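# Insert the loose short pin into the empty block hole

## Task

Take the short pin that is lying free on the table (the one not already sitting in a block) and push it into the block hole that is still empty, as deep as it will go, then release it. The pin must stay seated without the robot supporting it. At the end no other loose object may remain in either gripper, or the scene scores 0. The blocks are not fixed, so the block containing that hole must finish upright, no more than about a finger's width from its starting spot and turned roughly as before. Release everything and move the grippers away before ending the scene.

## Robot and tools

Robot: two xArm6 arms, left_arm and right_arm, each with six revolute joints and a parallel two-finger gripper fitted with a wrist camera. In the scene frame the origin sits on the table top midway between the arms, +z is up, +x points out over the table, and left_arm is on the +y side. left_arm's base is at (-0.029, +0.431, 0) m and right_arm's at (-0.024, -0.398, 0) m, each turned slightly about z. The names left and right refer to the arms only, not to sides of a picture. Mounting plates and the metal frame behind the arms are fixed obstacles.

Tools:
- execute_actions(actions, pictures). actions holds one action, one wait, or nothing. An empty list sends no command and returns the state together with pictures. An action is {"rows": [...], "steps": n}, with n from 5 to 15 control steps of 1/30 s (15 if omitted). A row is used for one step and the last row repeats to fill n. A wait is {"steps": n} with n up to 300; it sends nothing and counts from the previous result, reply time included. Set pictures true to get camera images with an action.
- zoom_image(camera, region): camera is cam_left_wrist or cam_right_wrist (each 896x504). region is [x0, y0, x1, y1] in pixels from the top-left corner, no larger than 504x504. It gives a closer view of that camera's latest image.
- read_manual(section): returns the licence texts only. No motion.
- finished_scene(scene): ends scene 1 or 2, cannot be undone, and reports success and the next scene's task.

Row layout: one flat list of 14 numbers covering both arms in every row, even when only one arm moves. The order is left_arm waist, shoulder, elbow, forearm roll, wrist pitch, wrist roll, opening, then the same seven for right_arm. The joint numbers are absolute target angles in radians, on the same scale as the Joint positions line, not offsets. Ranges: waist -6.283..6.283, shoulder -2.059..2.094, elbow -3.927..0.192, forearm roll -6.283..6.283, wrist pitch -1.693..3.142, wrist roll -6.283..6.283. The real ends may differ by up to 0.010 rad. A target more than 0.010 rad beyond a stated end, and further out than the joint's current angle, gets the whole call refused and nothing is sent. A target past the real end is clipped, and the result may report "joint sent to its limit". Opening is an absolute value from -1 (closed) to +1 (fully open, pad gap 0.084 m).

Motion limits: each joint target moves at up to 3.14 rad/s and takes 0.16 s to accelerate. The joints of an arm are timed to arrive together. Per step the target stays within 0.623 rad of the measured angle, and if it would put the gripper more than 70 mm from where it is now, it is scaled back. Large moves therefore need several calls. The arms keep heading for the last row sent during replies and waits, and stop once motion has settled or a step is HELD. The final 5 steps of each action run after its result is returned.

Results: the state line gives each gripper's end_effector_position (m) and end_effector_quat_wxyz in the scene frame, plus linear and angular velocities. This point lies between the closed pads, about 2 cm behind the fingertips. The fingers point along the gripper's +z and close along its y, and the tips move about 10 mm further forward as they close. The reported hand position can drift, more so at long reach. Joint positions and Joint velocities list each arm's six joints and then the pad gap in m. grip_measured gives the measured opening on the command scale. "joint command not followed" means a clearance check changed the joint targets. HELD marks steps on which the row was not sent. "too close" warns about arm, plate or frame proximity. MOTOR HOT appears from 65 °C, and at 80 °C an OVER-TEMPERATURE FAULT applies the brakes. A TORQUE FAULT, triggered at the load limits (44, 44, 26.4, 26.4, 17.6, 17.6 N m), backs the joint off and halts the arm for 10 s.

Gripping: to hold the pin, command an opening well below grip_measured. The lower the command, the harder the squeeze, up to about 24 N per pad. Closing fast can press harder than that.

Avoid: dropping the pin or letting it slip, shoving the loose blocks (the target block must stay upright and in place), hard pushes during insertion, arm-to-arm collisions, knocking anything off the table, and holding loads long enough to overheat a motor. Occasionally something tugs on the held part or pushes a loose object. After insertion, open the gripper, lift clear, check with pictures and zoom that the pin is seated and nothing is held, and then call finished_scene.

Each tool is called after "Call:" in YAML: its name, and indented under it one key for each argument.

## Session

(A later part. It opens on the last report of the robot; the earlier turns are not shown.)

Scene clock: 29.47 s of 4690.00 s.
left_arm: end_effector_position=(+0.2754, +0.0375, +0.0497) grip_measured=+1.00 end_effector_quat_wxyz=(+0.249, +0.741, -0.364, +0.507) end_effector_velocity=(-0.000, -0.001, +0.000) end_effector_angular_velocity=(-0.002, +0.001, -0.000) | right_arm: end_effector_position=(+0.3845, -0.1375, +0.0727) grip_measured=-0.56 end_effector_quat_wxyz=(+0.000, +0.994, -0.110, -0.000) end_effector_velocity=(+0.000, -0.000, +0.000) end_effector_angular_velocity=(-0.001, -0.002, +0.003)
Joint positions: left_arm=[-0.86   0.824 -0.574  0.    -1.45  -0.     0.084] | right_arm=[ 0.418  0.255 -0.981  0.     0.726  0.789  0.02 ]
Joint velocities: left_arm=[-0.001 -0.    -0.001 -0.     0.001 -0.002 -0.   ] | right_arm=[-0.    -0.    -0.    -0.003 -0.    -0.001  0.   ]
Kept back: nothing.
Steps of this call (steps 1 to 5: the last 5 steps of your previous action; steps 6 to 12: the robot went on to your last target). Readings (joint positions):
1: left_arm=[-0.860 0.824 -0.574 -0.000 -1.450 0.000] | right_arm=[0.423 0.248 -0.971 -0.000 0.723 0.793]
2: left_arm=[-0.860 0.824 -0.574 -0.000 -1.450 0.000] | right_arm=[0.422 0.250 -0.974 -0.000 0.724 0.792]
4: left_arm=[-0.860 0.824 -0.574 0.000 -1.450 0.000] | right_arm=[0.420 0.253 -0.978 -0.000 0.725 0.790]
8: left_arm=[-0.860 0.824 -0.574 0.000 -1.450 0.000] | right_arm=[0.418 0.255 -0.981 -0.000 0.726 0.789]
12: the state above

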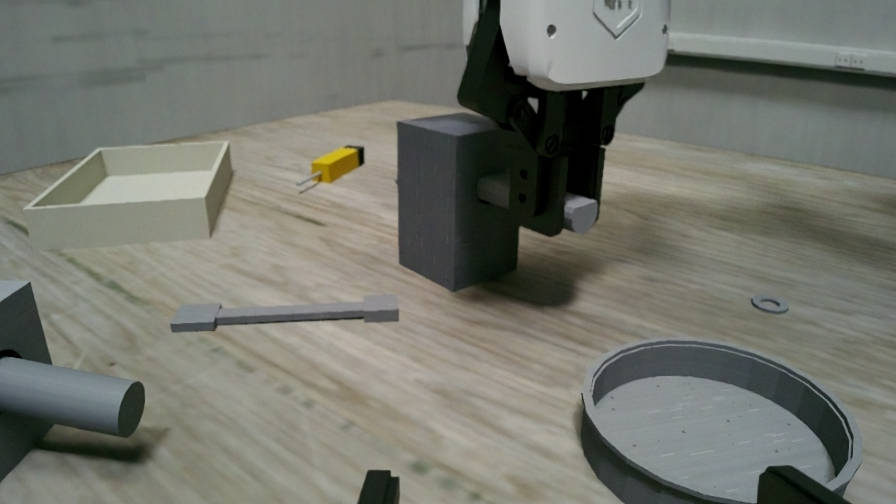

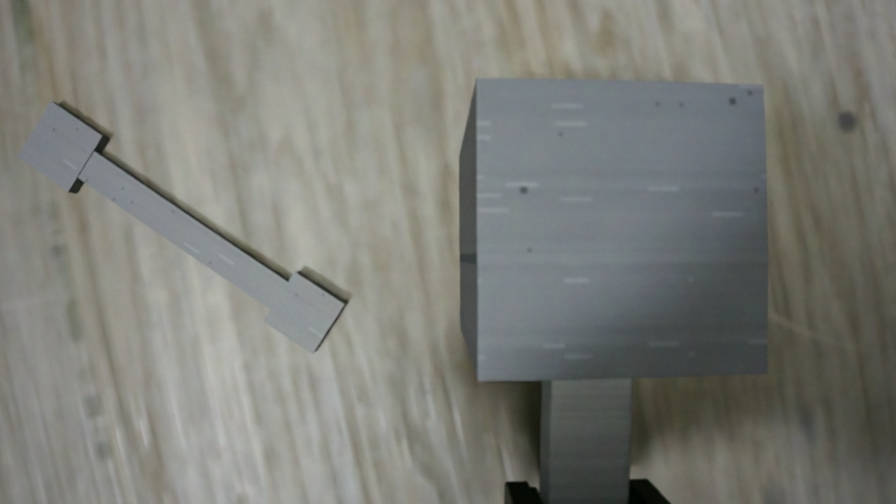

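Call:
execute_actions:
  actions:
    - {"rows": [ [-0.86,0.8239,-0.574,0,-1.45,0,1, 0.4169,0.2568,-0.9838,0,0.7270,0.7871,-1], [-0.86,0.8239,-0.574,0,-1.45,0,1, 0.4154,0.2588,-0.9866,0,0.7278,0.7856,-1], [-0.86,0.8239,-0.574,0,-1.45,0,1, 0.4140,0.2608,-0.9896,0,0.7288,0.7842,-1], [-0.86,0.8239,-0.574,0,-1.45,0,1, 0.4125,0.2629,-0.9925,0,0.7296,0.7827,-1], [-0.86,0.8239,-0.574,0,-1.45,0,1, 0.4111,0.2649,-0.9955,0,0.7306,0.7813,-1], [-0.86,0.8239,-0.574,0,-1.45,0,1, 0.4097,0.2670,-0.9984,0,0.7314,0.7799,-1], [-0.86,0.8239,-0.574,0,-1.45,0,1, 0.4083,0.2690,-1.0014,0,0.7324,0.7785,-1], [-0.86,0.8239,-0.574,0,-1.45,0,1, 0.4068,0.2710,-1.0044,0,0.7334,0.7770,-1], [-0.86,0.8239,-0.574,0,-1.45,0,1, 0.4054,0.2731,-1.0073,0,0.7342,0.7756,-1], [-0.86,0.8239,-0.574,0,-1.45,0,1, 0.4040,0.2751,-1.0103,0,0.7352,0.7742,-1], [-0.86,0.8239,-0.574,0,-1.45,0,1, 0.4026,0.2772,-1.0132,0,0.7360,0.7728,-1], [-0.86,0.8239,-0.574,0,-1.45,0,1, 0.4011,0.2792,-1.0162,0,0.7370,0.7713,-1], [-0.86,0.8239,-0.574,0,-1.45,0,1, 0.3997,0.2812,-1.0192,0,0.7380,0.7699,-1], [-0.86,0.8239,-0.574,0,-1.45,0,1, 0.3983,0.2833,-1.0221,0,0.7388,0.7685,-1] ], "steps": 15}

Call:
execute_actions:
  actions:
    - {"steps": 12}
  pictures: true

Scene clock: 30.50 s of 4690.00 s.
left_arm: end_effector_position=(+0.2754, +0.0375, +0.0497) grip_measured=+1.00 end_effector_quat_wxyz=(+0.249, +0.741, -0.364, +0.507) end_effector_velocity=(+0.001, -0.000, +0.001) end_effector_angular_velocity=(-0.002, -0.002, +0.001) | right_arm: end_effector_position=(+0.3923, -0.1392, +0.0727) grip_measured=-0.56 end_effector_quat_wxyz=(-0.000, +0.994, -0.110, +0.000) end_effector_velocity=(+0.029, -0.006, -0.001) end_effector_angular_velocity=(-0.001, +0.001, -0.000)
Joint positions: left_arm=[-0.86   0.824 -0.574 -0.    -1.45  -0.     0.084] | right_arm=[ 0.407  0.271 -1.004 -0.     0.733  0.777  0.02 ]
Joint velocities: left_arm=[ 0.001 -0.001 -0.001 -0.    -0.     0.     0.   ] | right_arm=[-0.042  0.062 -0.088 -0.     0.028 -0.042 -0.   ]
Steps of this call (steps 1 to 21: the robot went on to your last target; steps 22 to 31: the first 10 steps of this action). Readings (joint positions):
22: left_arm=[-0.860 0.824 -0.574 -0.000 -1.450 0.000] | right_arm=[0.418 0.255 -0.981 0.000 0.726 0.788]
23: left_arm=[-0.860 0.824 -0.574 -0.000 -1.450 0.000] | right_arm=[0.418 0.256 -0.982 0.000 0.727 0.788]
25: left_arm=[-0.860 0.824 -0.574 -0.000 -1.450 -0.000] | right_arm=[0.416 0.259 -0.987 0.000 0.728 0.786]
29: left_arm=[-0.860 0.824 -0.574 0.000 -1.450 -0.000] | right_arm=[0.410 0.267 -0.998 -0.000 0.731 0.780]
31: the state above

Scene clock: 30.90 s of 4690.00 s.
left_arm: end_effector_position=(+0.2754, +0.0375, +0.0497) grip_measured=+1.00 end_effector_quat_wxyz=(+0.249, +0.741, -0.364, +0.507) end_effector_velocity=(-0.000, -0.001, +0.001) end_effector_angular_velocity=(-0.001, -0.001, -0.002) | right_arm: end_effector_position=(+0.3981, -0.1405, +0.0727) grip_measured=-0.56 end_effector_quat_wxyz=(+0.000, +0.994, -0.110, -0.000) end_effector_velocity=(+0.001, -0.000, +0.001) end_effector_angular_velocity=(+0.001, -0.002, +0.000)
Joint positions: left_arm=[-0.86   0.824 -0.574 -0.    -1.45  -0.     0.084] | right_arm=[ 0.398  0.283 -1.022  0.     0.739  0.769  0.02 ]
Joint velocities: left_arm=[-0.001 -0.001 -0.001  0.     0.     0.    -0.   ] | right_arm=[-0.001 -0.002 -0.001 -0.001  0.    -0.001 -0.   ]
Kept back: nothing.
Steps of this call (steps 1 to 5: the last 5 steps of your previous action; steps 6 to 12: the robot went on to your last target). Readings (joint positions):
1: left_arm=[-0.860 0.824 -0.574 -0.000 -1.450 -0.000] | right_arm=[0.406 0.273 -1.007 -0.000 0.734 0.776]
2: left_arm=[-0.860 0.824 -0.574 -0.000 -1.450 -0.000] | right_arm=[0.404 0.275 -1.010 -0.000 0.735 0.774]
4: left_arm=[-0.860 0.824 -0.574 -0.000 -1.450 0.000] | right_arm=[0.401 0.279 -1.016 -0.000 0.737 0.772]
8: left_arm=[-0.860 0.824 -0.574 -0.000 -1.450 0.000] | right_arm=[0.398 0.283 -1.022 -0.000 0.739 0.769]
12: the state above

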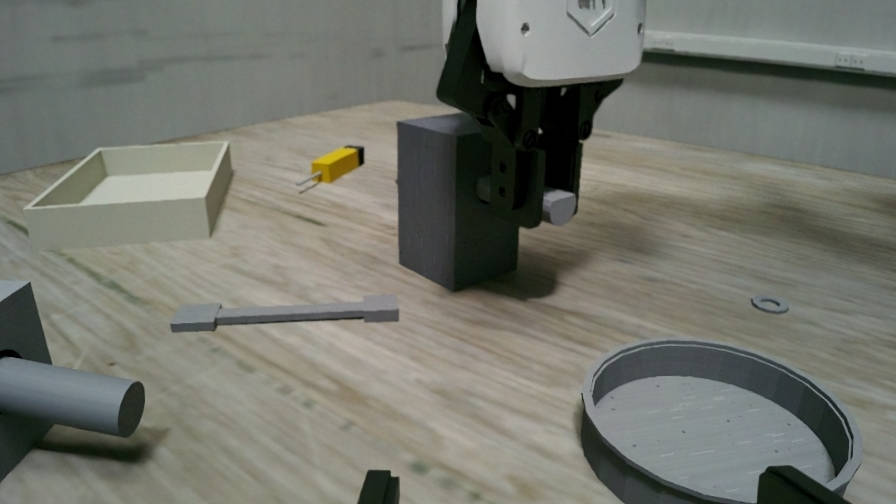

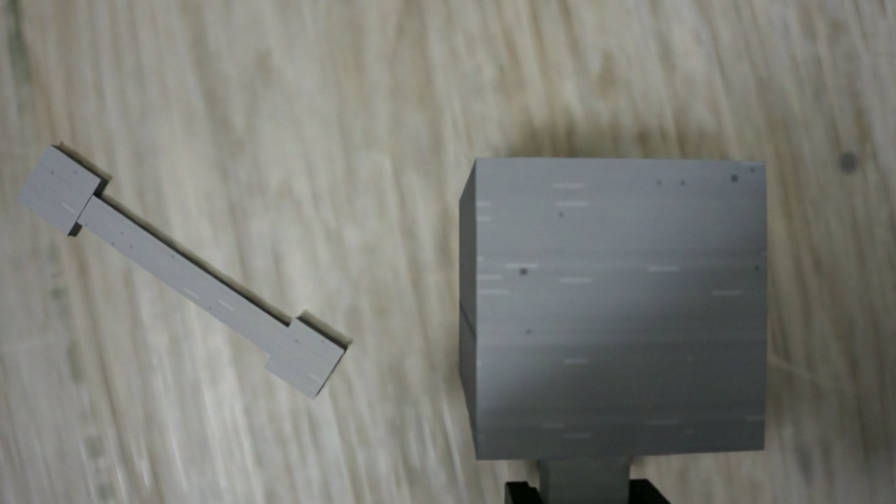

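Call:
execute_actions:
  actions:
    - {"rows": [ [-0.86,0.8239,-0.574,0,-1.45,0,1, 0.3976,0.2843,-1.0236,0,0.7393,0.7678,-1], [-0.86,0.8239,-0.574,0,-1.45,0,1, 0.3969,0.2853,-1.0251,0,0.7398,0.7671,-1], [-0.86,0.8239,-0.574,0,-1.45,0,1, 0.3962,0.2863,-1.0265,0,0.7402,0.7664,-1], [-0.86,0.8239,-0.574,0,-1.45,0,1, 0.3954,0.2874,-1.0280,0,0.7406,0.7656,-1], [-0.86,0.8239,-0.574,0,-1.45,0,1, 0.3947,0.2884,-1.0295,0,0.7411,0.7649,-1], [-0.86,0.8239,-0.574,0,-1.45,0,1, 0.3940,0.2894,-1.0310,0,0.7416,0.7642,-1], [-0.86,0.8239,-0.574,0,-1.45,0,1, 0.3933,0.2904,-1.0325,0,0.7421,0.7635,-1], [-0.86,0.8239,-0.574,0,-1.45,0,1, 0.3926,0.2914,-1.0340,0,0.7426,0.7628,-1], [-0.86,0.8239,-0.574,0,-1.45,0,1, 0.3919,0.2925,-1.0355,0,0.7430,0.7621,-1], [-0.86,0.8239,-0.574,0,-1.45,0,1, 0.3912,0.2935,-1.0370,0,0.7435,0.7614,-1] ], "steps": 15}

Call:
execute_actions:
  actions:
    - {"steps": 8}
  pictures: true

Scene clock: 31.70 s of 4690.00 s.
left_arm: end_effector_position=(+0.2754, +0.0375, +0.0497) grip_measured=+1.00 end_effector_quat_wxyz=(+0.249, +0.741, -0.364, +0.507) end_effector_velocity=(-0.000, +0.000, +0.000) end_effector_angular_velocity=(-0.001, +0.001, +0.001) | right_arm: end_effector_position=(+0.4017, -0.1413, +0.0727) grip_measured=-0.56 end_effector_quat_wxyz=(+0.000, +0.994, -0.110, -0.000) end_effector_velocity=(+0.015, -0.004, -0.001) end_effector_angular_velocity=(+0.001, -0.001, -0.003)
Joint positions: left_arm=[-0.86   0.824 -0.574 -0.    -1.45   0.     0.084] | right_arm=[ 0.393  0.291 -1.034  0.     0.743  0.763  0.02 ]
Joint velocities: left_arm=[ 0.    -0.001  0.001  0.    -0.    -0.002 -0.   ] | right_arm=[-0.023  0.033 -0.045  0.001  0.011 -0.02  -0.   ]
Steps of this call (steps 1 to 14: the robot went on to your last target; steps 15 to 24: the first 10 steps of this action). Readings (joint positions):
15: left_arm=[-0.860 0.824 -0.574 0.000 -1.450 0.000] | right_arm=[0.398 0.283 -1.022 0.000 0.739 0.768]
16: left_arm=[-0.860 0.824 -0.574 -0.000 -1.450 0.000] | right_arm=[0.398 0.284 -1.023 0.000 0.739 0.768]
18: left_arm=[-0.860 0.824 -0.574 -0.000 -1.450 0.000] | right_arm=[0.397 0.285 -1.025 0.000 0.740 0.767]
22: left_arm=[-0.860 0.824 -0.574 -0.000 -1.450 0.000] | right_arm=[0.395 0.289 -1.030 0.000 0.742 0.764]
24: the state above

Scene clock: 31.97 s of 4690.00 s.
left_arm: end_effector_position=(+0.2754, +0.0375, +0.0497) grip_measured=+1.00 end_effector_quat_wxyz=(+0.249, +0.741, -0.364, +0.507) end_effector_velocity=(-0.000, -0.001, +0.000) end_effector_angular_velocity=(-0.001, -0.001, -0.001) | right_arm: end_effector_position=(+0.4030, -0.1416, +0.0727) grip_measured=-0.56 end_effector_quat_wxyz=(+0.000, +0.994, -0.110, -0.000) end_effector_velocity=(+0.000, -0.000, +0.000) end_effector_angular_velocity=(-0.001, -0.002, +0.002)
Joint positions: left_arm=[-0.86   0.824 -0.574 -0.    -1.45  -0.     0.084] | right_arm=[ 0.391  0.293 -1.037  0.     0.744  0.761  0.02 ]
Joint velocities: left_arm=[-0.001 -0.    -0.001 -0.    -0.     0.     0.   ] | right_arm=[-0.     0.    -0.001 -0.002 -0.001 -0.    -0.   ]
Kept back: nothing.
Steps of this call (steps 1 to 5: the last 5 steps of your previous action; steps 6 to 8: the robot went on to your last target). Readings (joint positions):
1: left_arm=[-0.860 0.824 -0.574 -0.000 -1.450 0.000] | right_arm=[0.392 0.292 -1.035 0.000 0.743 0.762]
2: left_arm=[-0.860 0.824 -0.574 0.000 -1.450 0.000] | right_arm=[0.392 0.293 -1.036 0.000 0.743 0.762]
4: left_arm=[-0.860 0.824 -0.574 0.000 -1.450 -0.000] | right_arm=[0.391 0.293 -1.037 0.000 0.744 0.762]
8: the state above

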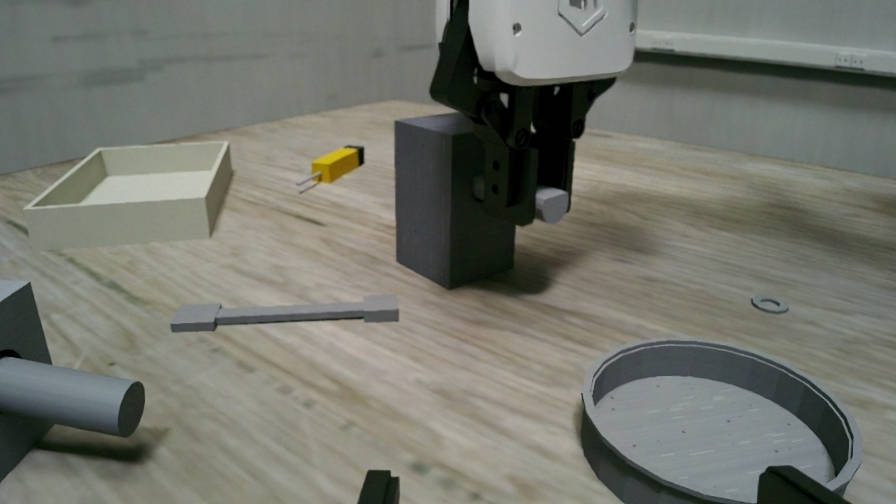

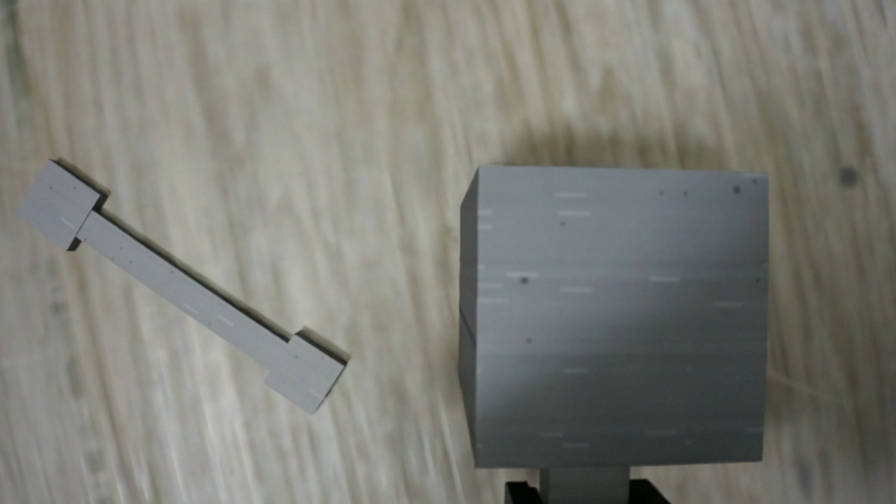

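Call:
execute_actions:
  actions:
    - {"rows": [ [-0.86,0.8239,-0.574,0,-1.45,0,1, 0.3915,0.2930,-1.0363,0,0.7433,0.7617,-0.6], [-0.86,0.8239,-0.574,0,-1.45,0,1, 0.3915,0.2930,-1.0363,0,0.7433,0.7617,-0.5], [-0.86,0.8239,-0.574,0,-1.45,0,1, 0.3915,0.2930,-1.0363,0,0.7433,0.7617,-0.4], [-0.86,0.8239,-0.574,0,-1.45,0,1, 0.3915,0.2930,-1.0363,0,0.7433,0.7617,-0.25], [-0.86,0.8239,-0.574,0,-1.45,0,1, 0.3915,0.2930,-1.0363,0,0.7433,0.7617,-0.1], [-0.86,0.8239,-0.574,0,-1.45,0,1, 0.3915,0.2930,-1.0363,0,0.7433,0.7617,0.1] ], "steps": 12}

Call:
execute_actions:
  actions:
    - {"rows": [ [-0.86,0.8239,-0.574,0,-1.45,0,1, 0.3915,0.290,-1.037,0,0.747,0.7617,0.1], [-0.86,0.8239,-0.574,0,-1.45,0,1, 0.3915,0.284,-1.039,0,0.755,0.7617,0.1], [-0.86,0.8239,-0.574,0,-1.45,0,1, 0.3915,0.274,-1.042,0,0.768,0.7617,0.1], [-0.86,0.8239,-0.574,0,-1.45,0,1, 0.3915,0.260,-1.046,0,0.786,0.7617,0.1], [-0.86,0.8239,-0.574,0,-1.45,0,1, 0.3915,0.244,-1.051,0,0.807,0.7617,0.1], [-0.86,0.8239,-0.574,0,-1.45,0,1, 0.3915,0.226,-1.057,0,0.831,0.7617,0.1], [-0.86,0.8239,-0.574,0,-1.45,0,1, 0.3915,0.208,-1.063,0,0.855,0.7617,0.1], [-0.86,0.8239,-0.574,0,-1.45,0,1, 0.3915,0.190,-1.069,0,0.879,0.7617,0.1], [-0.86,0.8239,-0.574,0,-1.45,0,1, 0.3915,0.170,-1.075,0,0.905,0.7617,0.1], [-0.86,0.8239,-0.574,0,-1.45,0,1, 0.3915,0.150,-1.078,0,0.928,0.7617,0.1], [-0.86,0.8239,-0.574,0,-1.45,0,1, 0.3915,0.130,-1.08,0,0.95,0.7617,0.1], [-0.86,0.8239,-0.574,0,-1.45,0,1, 0.3915,0.110,-1.08,0,0.97,0.7617,0.1], [-0.86,0.8239,-0.574,0,-1.45,0,1, 0.3915,0.095,-1.08,0,0.985,0.7617,0.1], [-0.86,0.8239,-0.574,0,-1.45,0,1, 0.3915,0.085,-1.08,0,0.995,0.7617,0.1], [-0.86,0.8239,-0.574,0,-1.45,0,1, 0.3915,0.080,-1.08,0,1.0,0.7617,0.1] ], "steps": 15}

Call:
execute_actions:
  actions:
    - {"steps": 12}
  pictures: true

Scene clock: 32.93 s of 4690.00 s.
left_arm: end_effector_position=(+0.2754, +0.0375, +0.0497) grip_measured=+1.00 end_effector_quat_wxyz=(+0.249, +0.741, -0.364, +0.507) end_effector_velocity=(-0.001, -0.000, -0.000) end_effector_angular_velocity=(+0.001, +0.000, -0.001) | right_arm: end_effector_position=(+0.4034, -0.1417, +0.0731) grip_measured=+0.05 end_effector_quat_wxyz=(-0.000, +0.994, -0.110, +0.001) end_effector_velocity=(-0.003, -0.000, -0.001) end_effector_angular_velocity=(-0.003, +0.005, +0.003)
Joint positions: left_arm=[-0.86   0.824 -0.574 -0.    -1.45  -0.     0.084] | right_arm=[ 0.391  0.293 -1.037 -0.     0.743  0.762  0.046]
Joint velocities: left_arm=[-0.001  0.     0.    -0.    -0.     0.    -0.   ] | right_arm=[ 0.002 -0.     0.003  0.     0.003 -0.001  0.105]
Steps of this call (steps 1 to 15: the robot went on to your last target; steps 16 to 22: nothing new was sent; steps 23 to 29: the first 7 steps of this action). Readings (joint positions):
23: left_arm=[-0.860 0.824 -0.574 -0.000 -1.450 0.000] | right_arm=[0.391 0.293 -1.037 0.000 0.743 0.761]
24: left_arm=[-0.860 0.824 -0.574 0.000 -1.450 0.000] | right_arm=[0.391 0.293 -1.037 -0.000 0.743 0.762]
26: left_arm=[-0.860 0.824 -0.574 0.000 -1.450 -0.000] | right_arm=[0.391 0.293 -1.037 -0.000 0.743 0.762]
29: the state above

Scene clock: 33.43 s of 4690.00 s.
left_arm: end_effector_position=(+0.2754, +0.0375, +0.0497) grip_measured=+1.00 end_effector_quat_wxyz=(+0.249, +0.741, -0.364, +0.507) end_effector_velocity=(+0.001, +0.000, +0.001) end_effector_angular_velocity=(-0.001, -0.002, +0.001) | right_arm: end_effector_position=(+0.4013, -0.1426, +0.1211) grip_measured=+0.09 end_effector_quat_wxyz=(-0.000, +0.994, -0.110, +0.000) end_effector_velocity=(-0.017, -0.010, +0.291) end_effector_angular_velocity=(+0.020, -0.031, -0.001)
Joint positions: left_arm=[-0.86   0.824 -0.574 -0.    -1.45   0.     0.084] | right_arm=[ 0.391  0.2   -1.066 -0.     0.865  0.762  0.048]
Joint velocities: left_arm=[ 0.002 -0.001 -0.     0.    -0.     0.    -0.   ] | right_arm=[ 0.    -0.555 -0.178  0.001  0.696  0.001  0.   ]
Steps of this call (steps 1 to 5: the last 5 steps of your previous action; steps 6 to 15: the first 10 steps of this action). Readings (joint positions):
6: left_arm=[-0.860 0.824 -0.574 0.000 -1.450 0.000] | right_arm=[0.391 0.293 -1.036 -0.000 0.743 0.762]
7: left_arm=[-0.860 0.824 -0.574 -0.000 -1.450 0.000] | right_arm=[0.391 0.292 -1.036 -0.000 0.745 0.762]
9: left_arm=[-0.860 0.824 -0.574 -0.000 -1.450 -0.000] | right_arm=[0.391 0.284 -1.038 -0.000 0.757 0.762]
13: left_arm=[-0.860 0.824 -0.574 -0.000 -1.450 -0.000] | right_arm=[0.391 0.235 -1.054 -0.000 0.821 0.762]
15: the state above

Scene clock: 33.83 s of 4690.00 s.
left_arm: end_effector_position=(+0.2754, +0.0375, +0.0497) grip_measured=+1.00 end_effector_quat_wxyz=(+0.249, +0.741, -0.364, +0.507) end_effector_velocity=(+0.000, -0.000, +0.001) end_effector_angular_velocity=(-0.001, -0.001, -0.000) | right_arm: end_effector_position=(+0.3884, -0.1503, +0.1735) grip_measured=+0.09 end_effector_quat_wxyz=(+0.001, +0.994, -0.110, -0.001) end_effector_velocity=(-0.004, -0.002, -0.006) end_effector_angular_velocity=(-0.010, +0.016, +0.000)
Joint positions: left_arm=[-0.86   0.824 -0.574 -0.    -1.45   0.     0.084] | right_arm=[ 0.391  0.082 -1.078  0.     1.     0.762  0.048]
Joint velocities: left_arm=[-0.    -0.002  0.     0.    -0.    -0.     0.   ] | right_arm=[-0.     0.008  0.005 -0.     0.006 -0.     0.   ]
Kept back: nothing.
Steps of this call (steps 1 to 5: the last 5 steps of your previous action; steps 6 to 12: the robot went on to your last target). Readings (joint positions):
1: left_arm=[-0.860 0.824 -0.574 -0.000 -1.450 -0.000] | right_arm=[0.391 0.181 -1.072 -0.000 0.889 0.762]
2: left_arm=[-0.860 0.824 -0.574 0.000 -1.450 0.000] | right_arm=[0.391 0.161 -1.076 -0.000 0.912 0.762]
4: left_arm=[-0.860 0.824 -0.574 -0.000 -1.450 -0.000] | right_arm=[0.392 0.121 -1.080 -0.000 0.955 0.762]
8: left_arm=[-0.860 0.824 -0.574 -0.000 -1.450 -0.000] | right_arm=[0.392 0.081 -1.082 -0.000 0.995 0.762]
12: the state above

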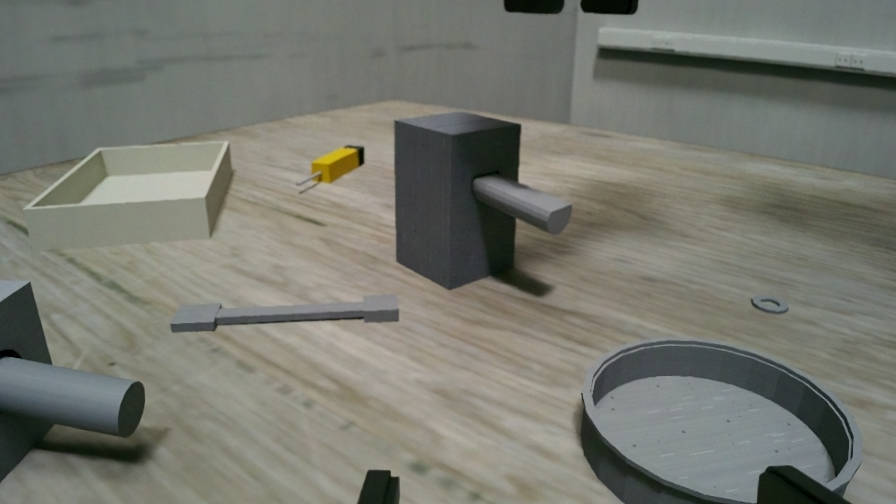

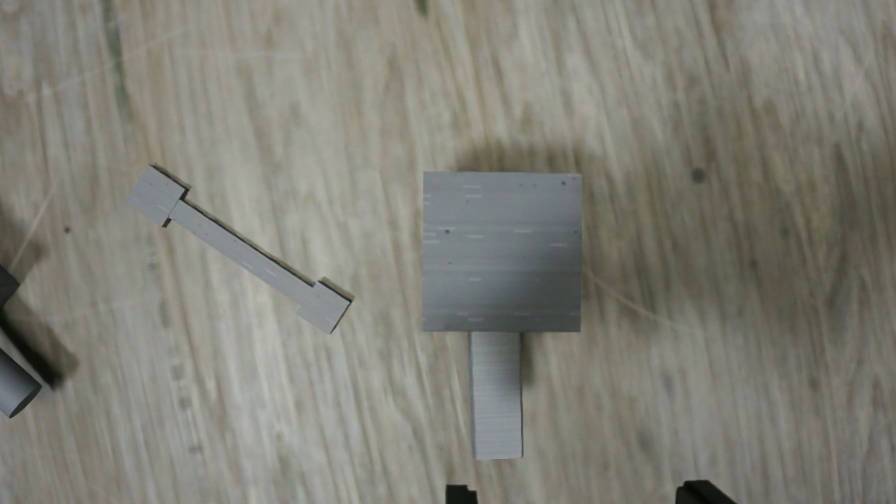

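Call:
execute_actions:
  actions:
    - {"steps": 20}
  pictures: true

Scene clock: 34.50 s of 4690.00 s.
left_arm: end_effector_position=(+0.2754, +0.0375, +0.0497) grip_measured=+1.00 end_effector_quat_wxyz=(+0.249, +0.741, -0.364, +0.507) end_effector_velocity=(-0.001, +0.000, -0.001) end_effector_angular_velocity=(+0.001, +0.001, -0.001) | right_arm: end_effector_position=(+0.3891, -0.1499, +0.1750) grip_measured=+0.09 end_effector_quat_wxyz=(+0.000, +0.994, -0.110, -0.000) end_effector_velocity=(+0.000, -0.000, +0.000) end_effector_angular_velocity=(+0.001, -0.001, +0.001)
Joint positions: left_arm=[-0.86   0.824 -0.574 -0.    -1.45   0.     0.084] | right_arm=[ 0.391  0.08  -1.08   0.     1.     0.762  0.048]
Joint velocities: left_arm=[-0.001  0.001  0.001 -0.    -0.    -0.001 -0.   ] | right_arm=[-0.    -0.001 -0.     0.    -0.    -0.001 -0.   ]
Kept back: nothing.
Steps of this call (steps 1 to 20: the robot went on to your last target). Readings (joint positions):
1: left_arm=[-0.860 0.824 -0.574 -0.000 -1.450 -0.000] | right_arm=[0.391 0.082 -1.078 0.000 1.000 0.762]
2: left_arm=[-0.860 0.824 -0.574 -0.000 -1.450 -0.000] | right_arm=[0.391 0.082 -1.079 0.000 1.000 0.762]
4: left_arm=[-0.860 0.824 -0.574 -0.000 -1.450 -0.000] | right_arm=[0.391 0.081 -1.079 0.000 1.000 0.762]
8: left_arm=[-0.860 0.824 -0.574 -0.000 -1.450 -0.000] | right_arm=[0.391 0.080 -1.080 0.000 1.000 0.762]
20: the state above

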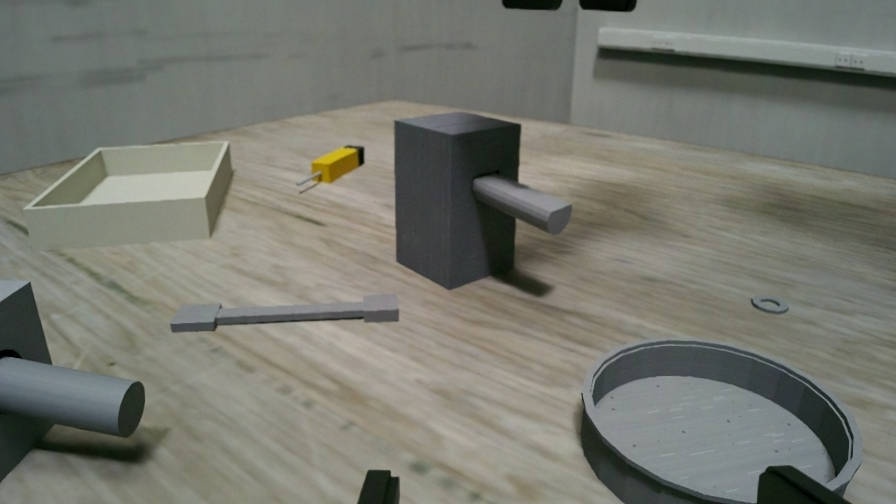

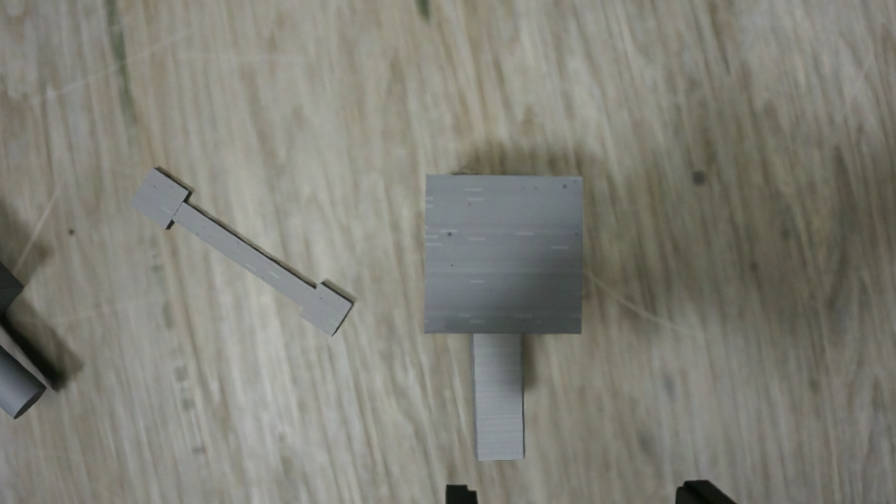

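Call:
finished_scene:
  scene: 1

The scene is finished: the task was done.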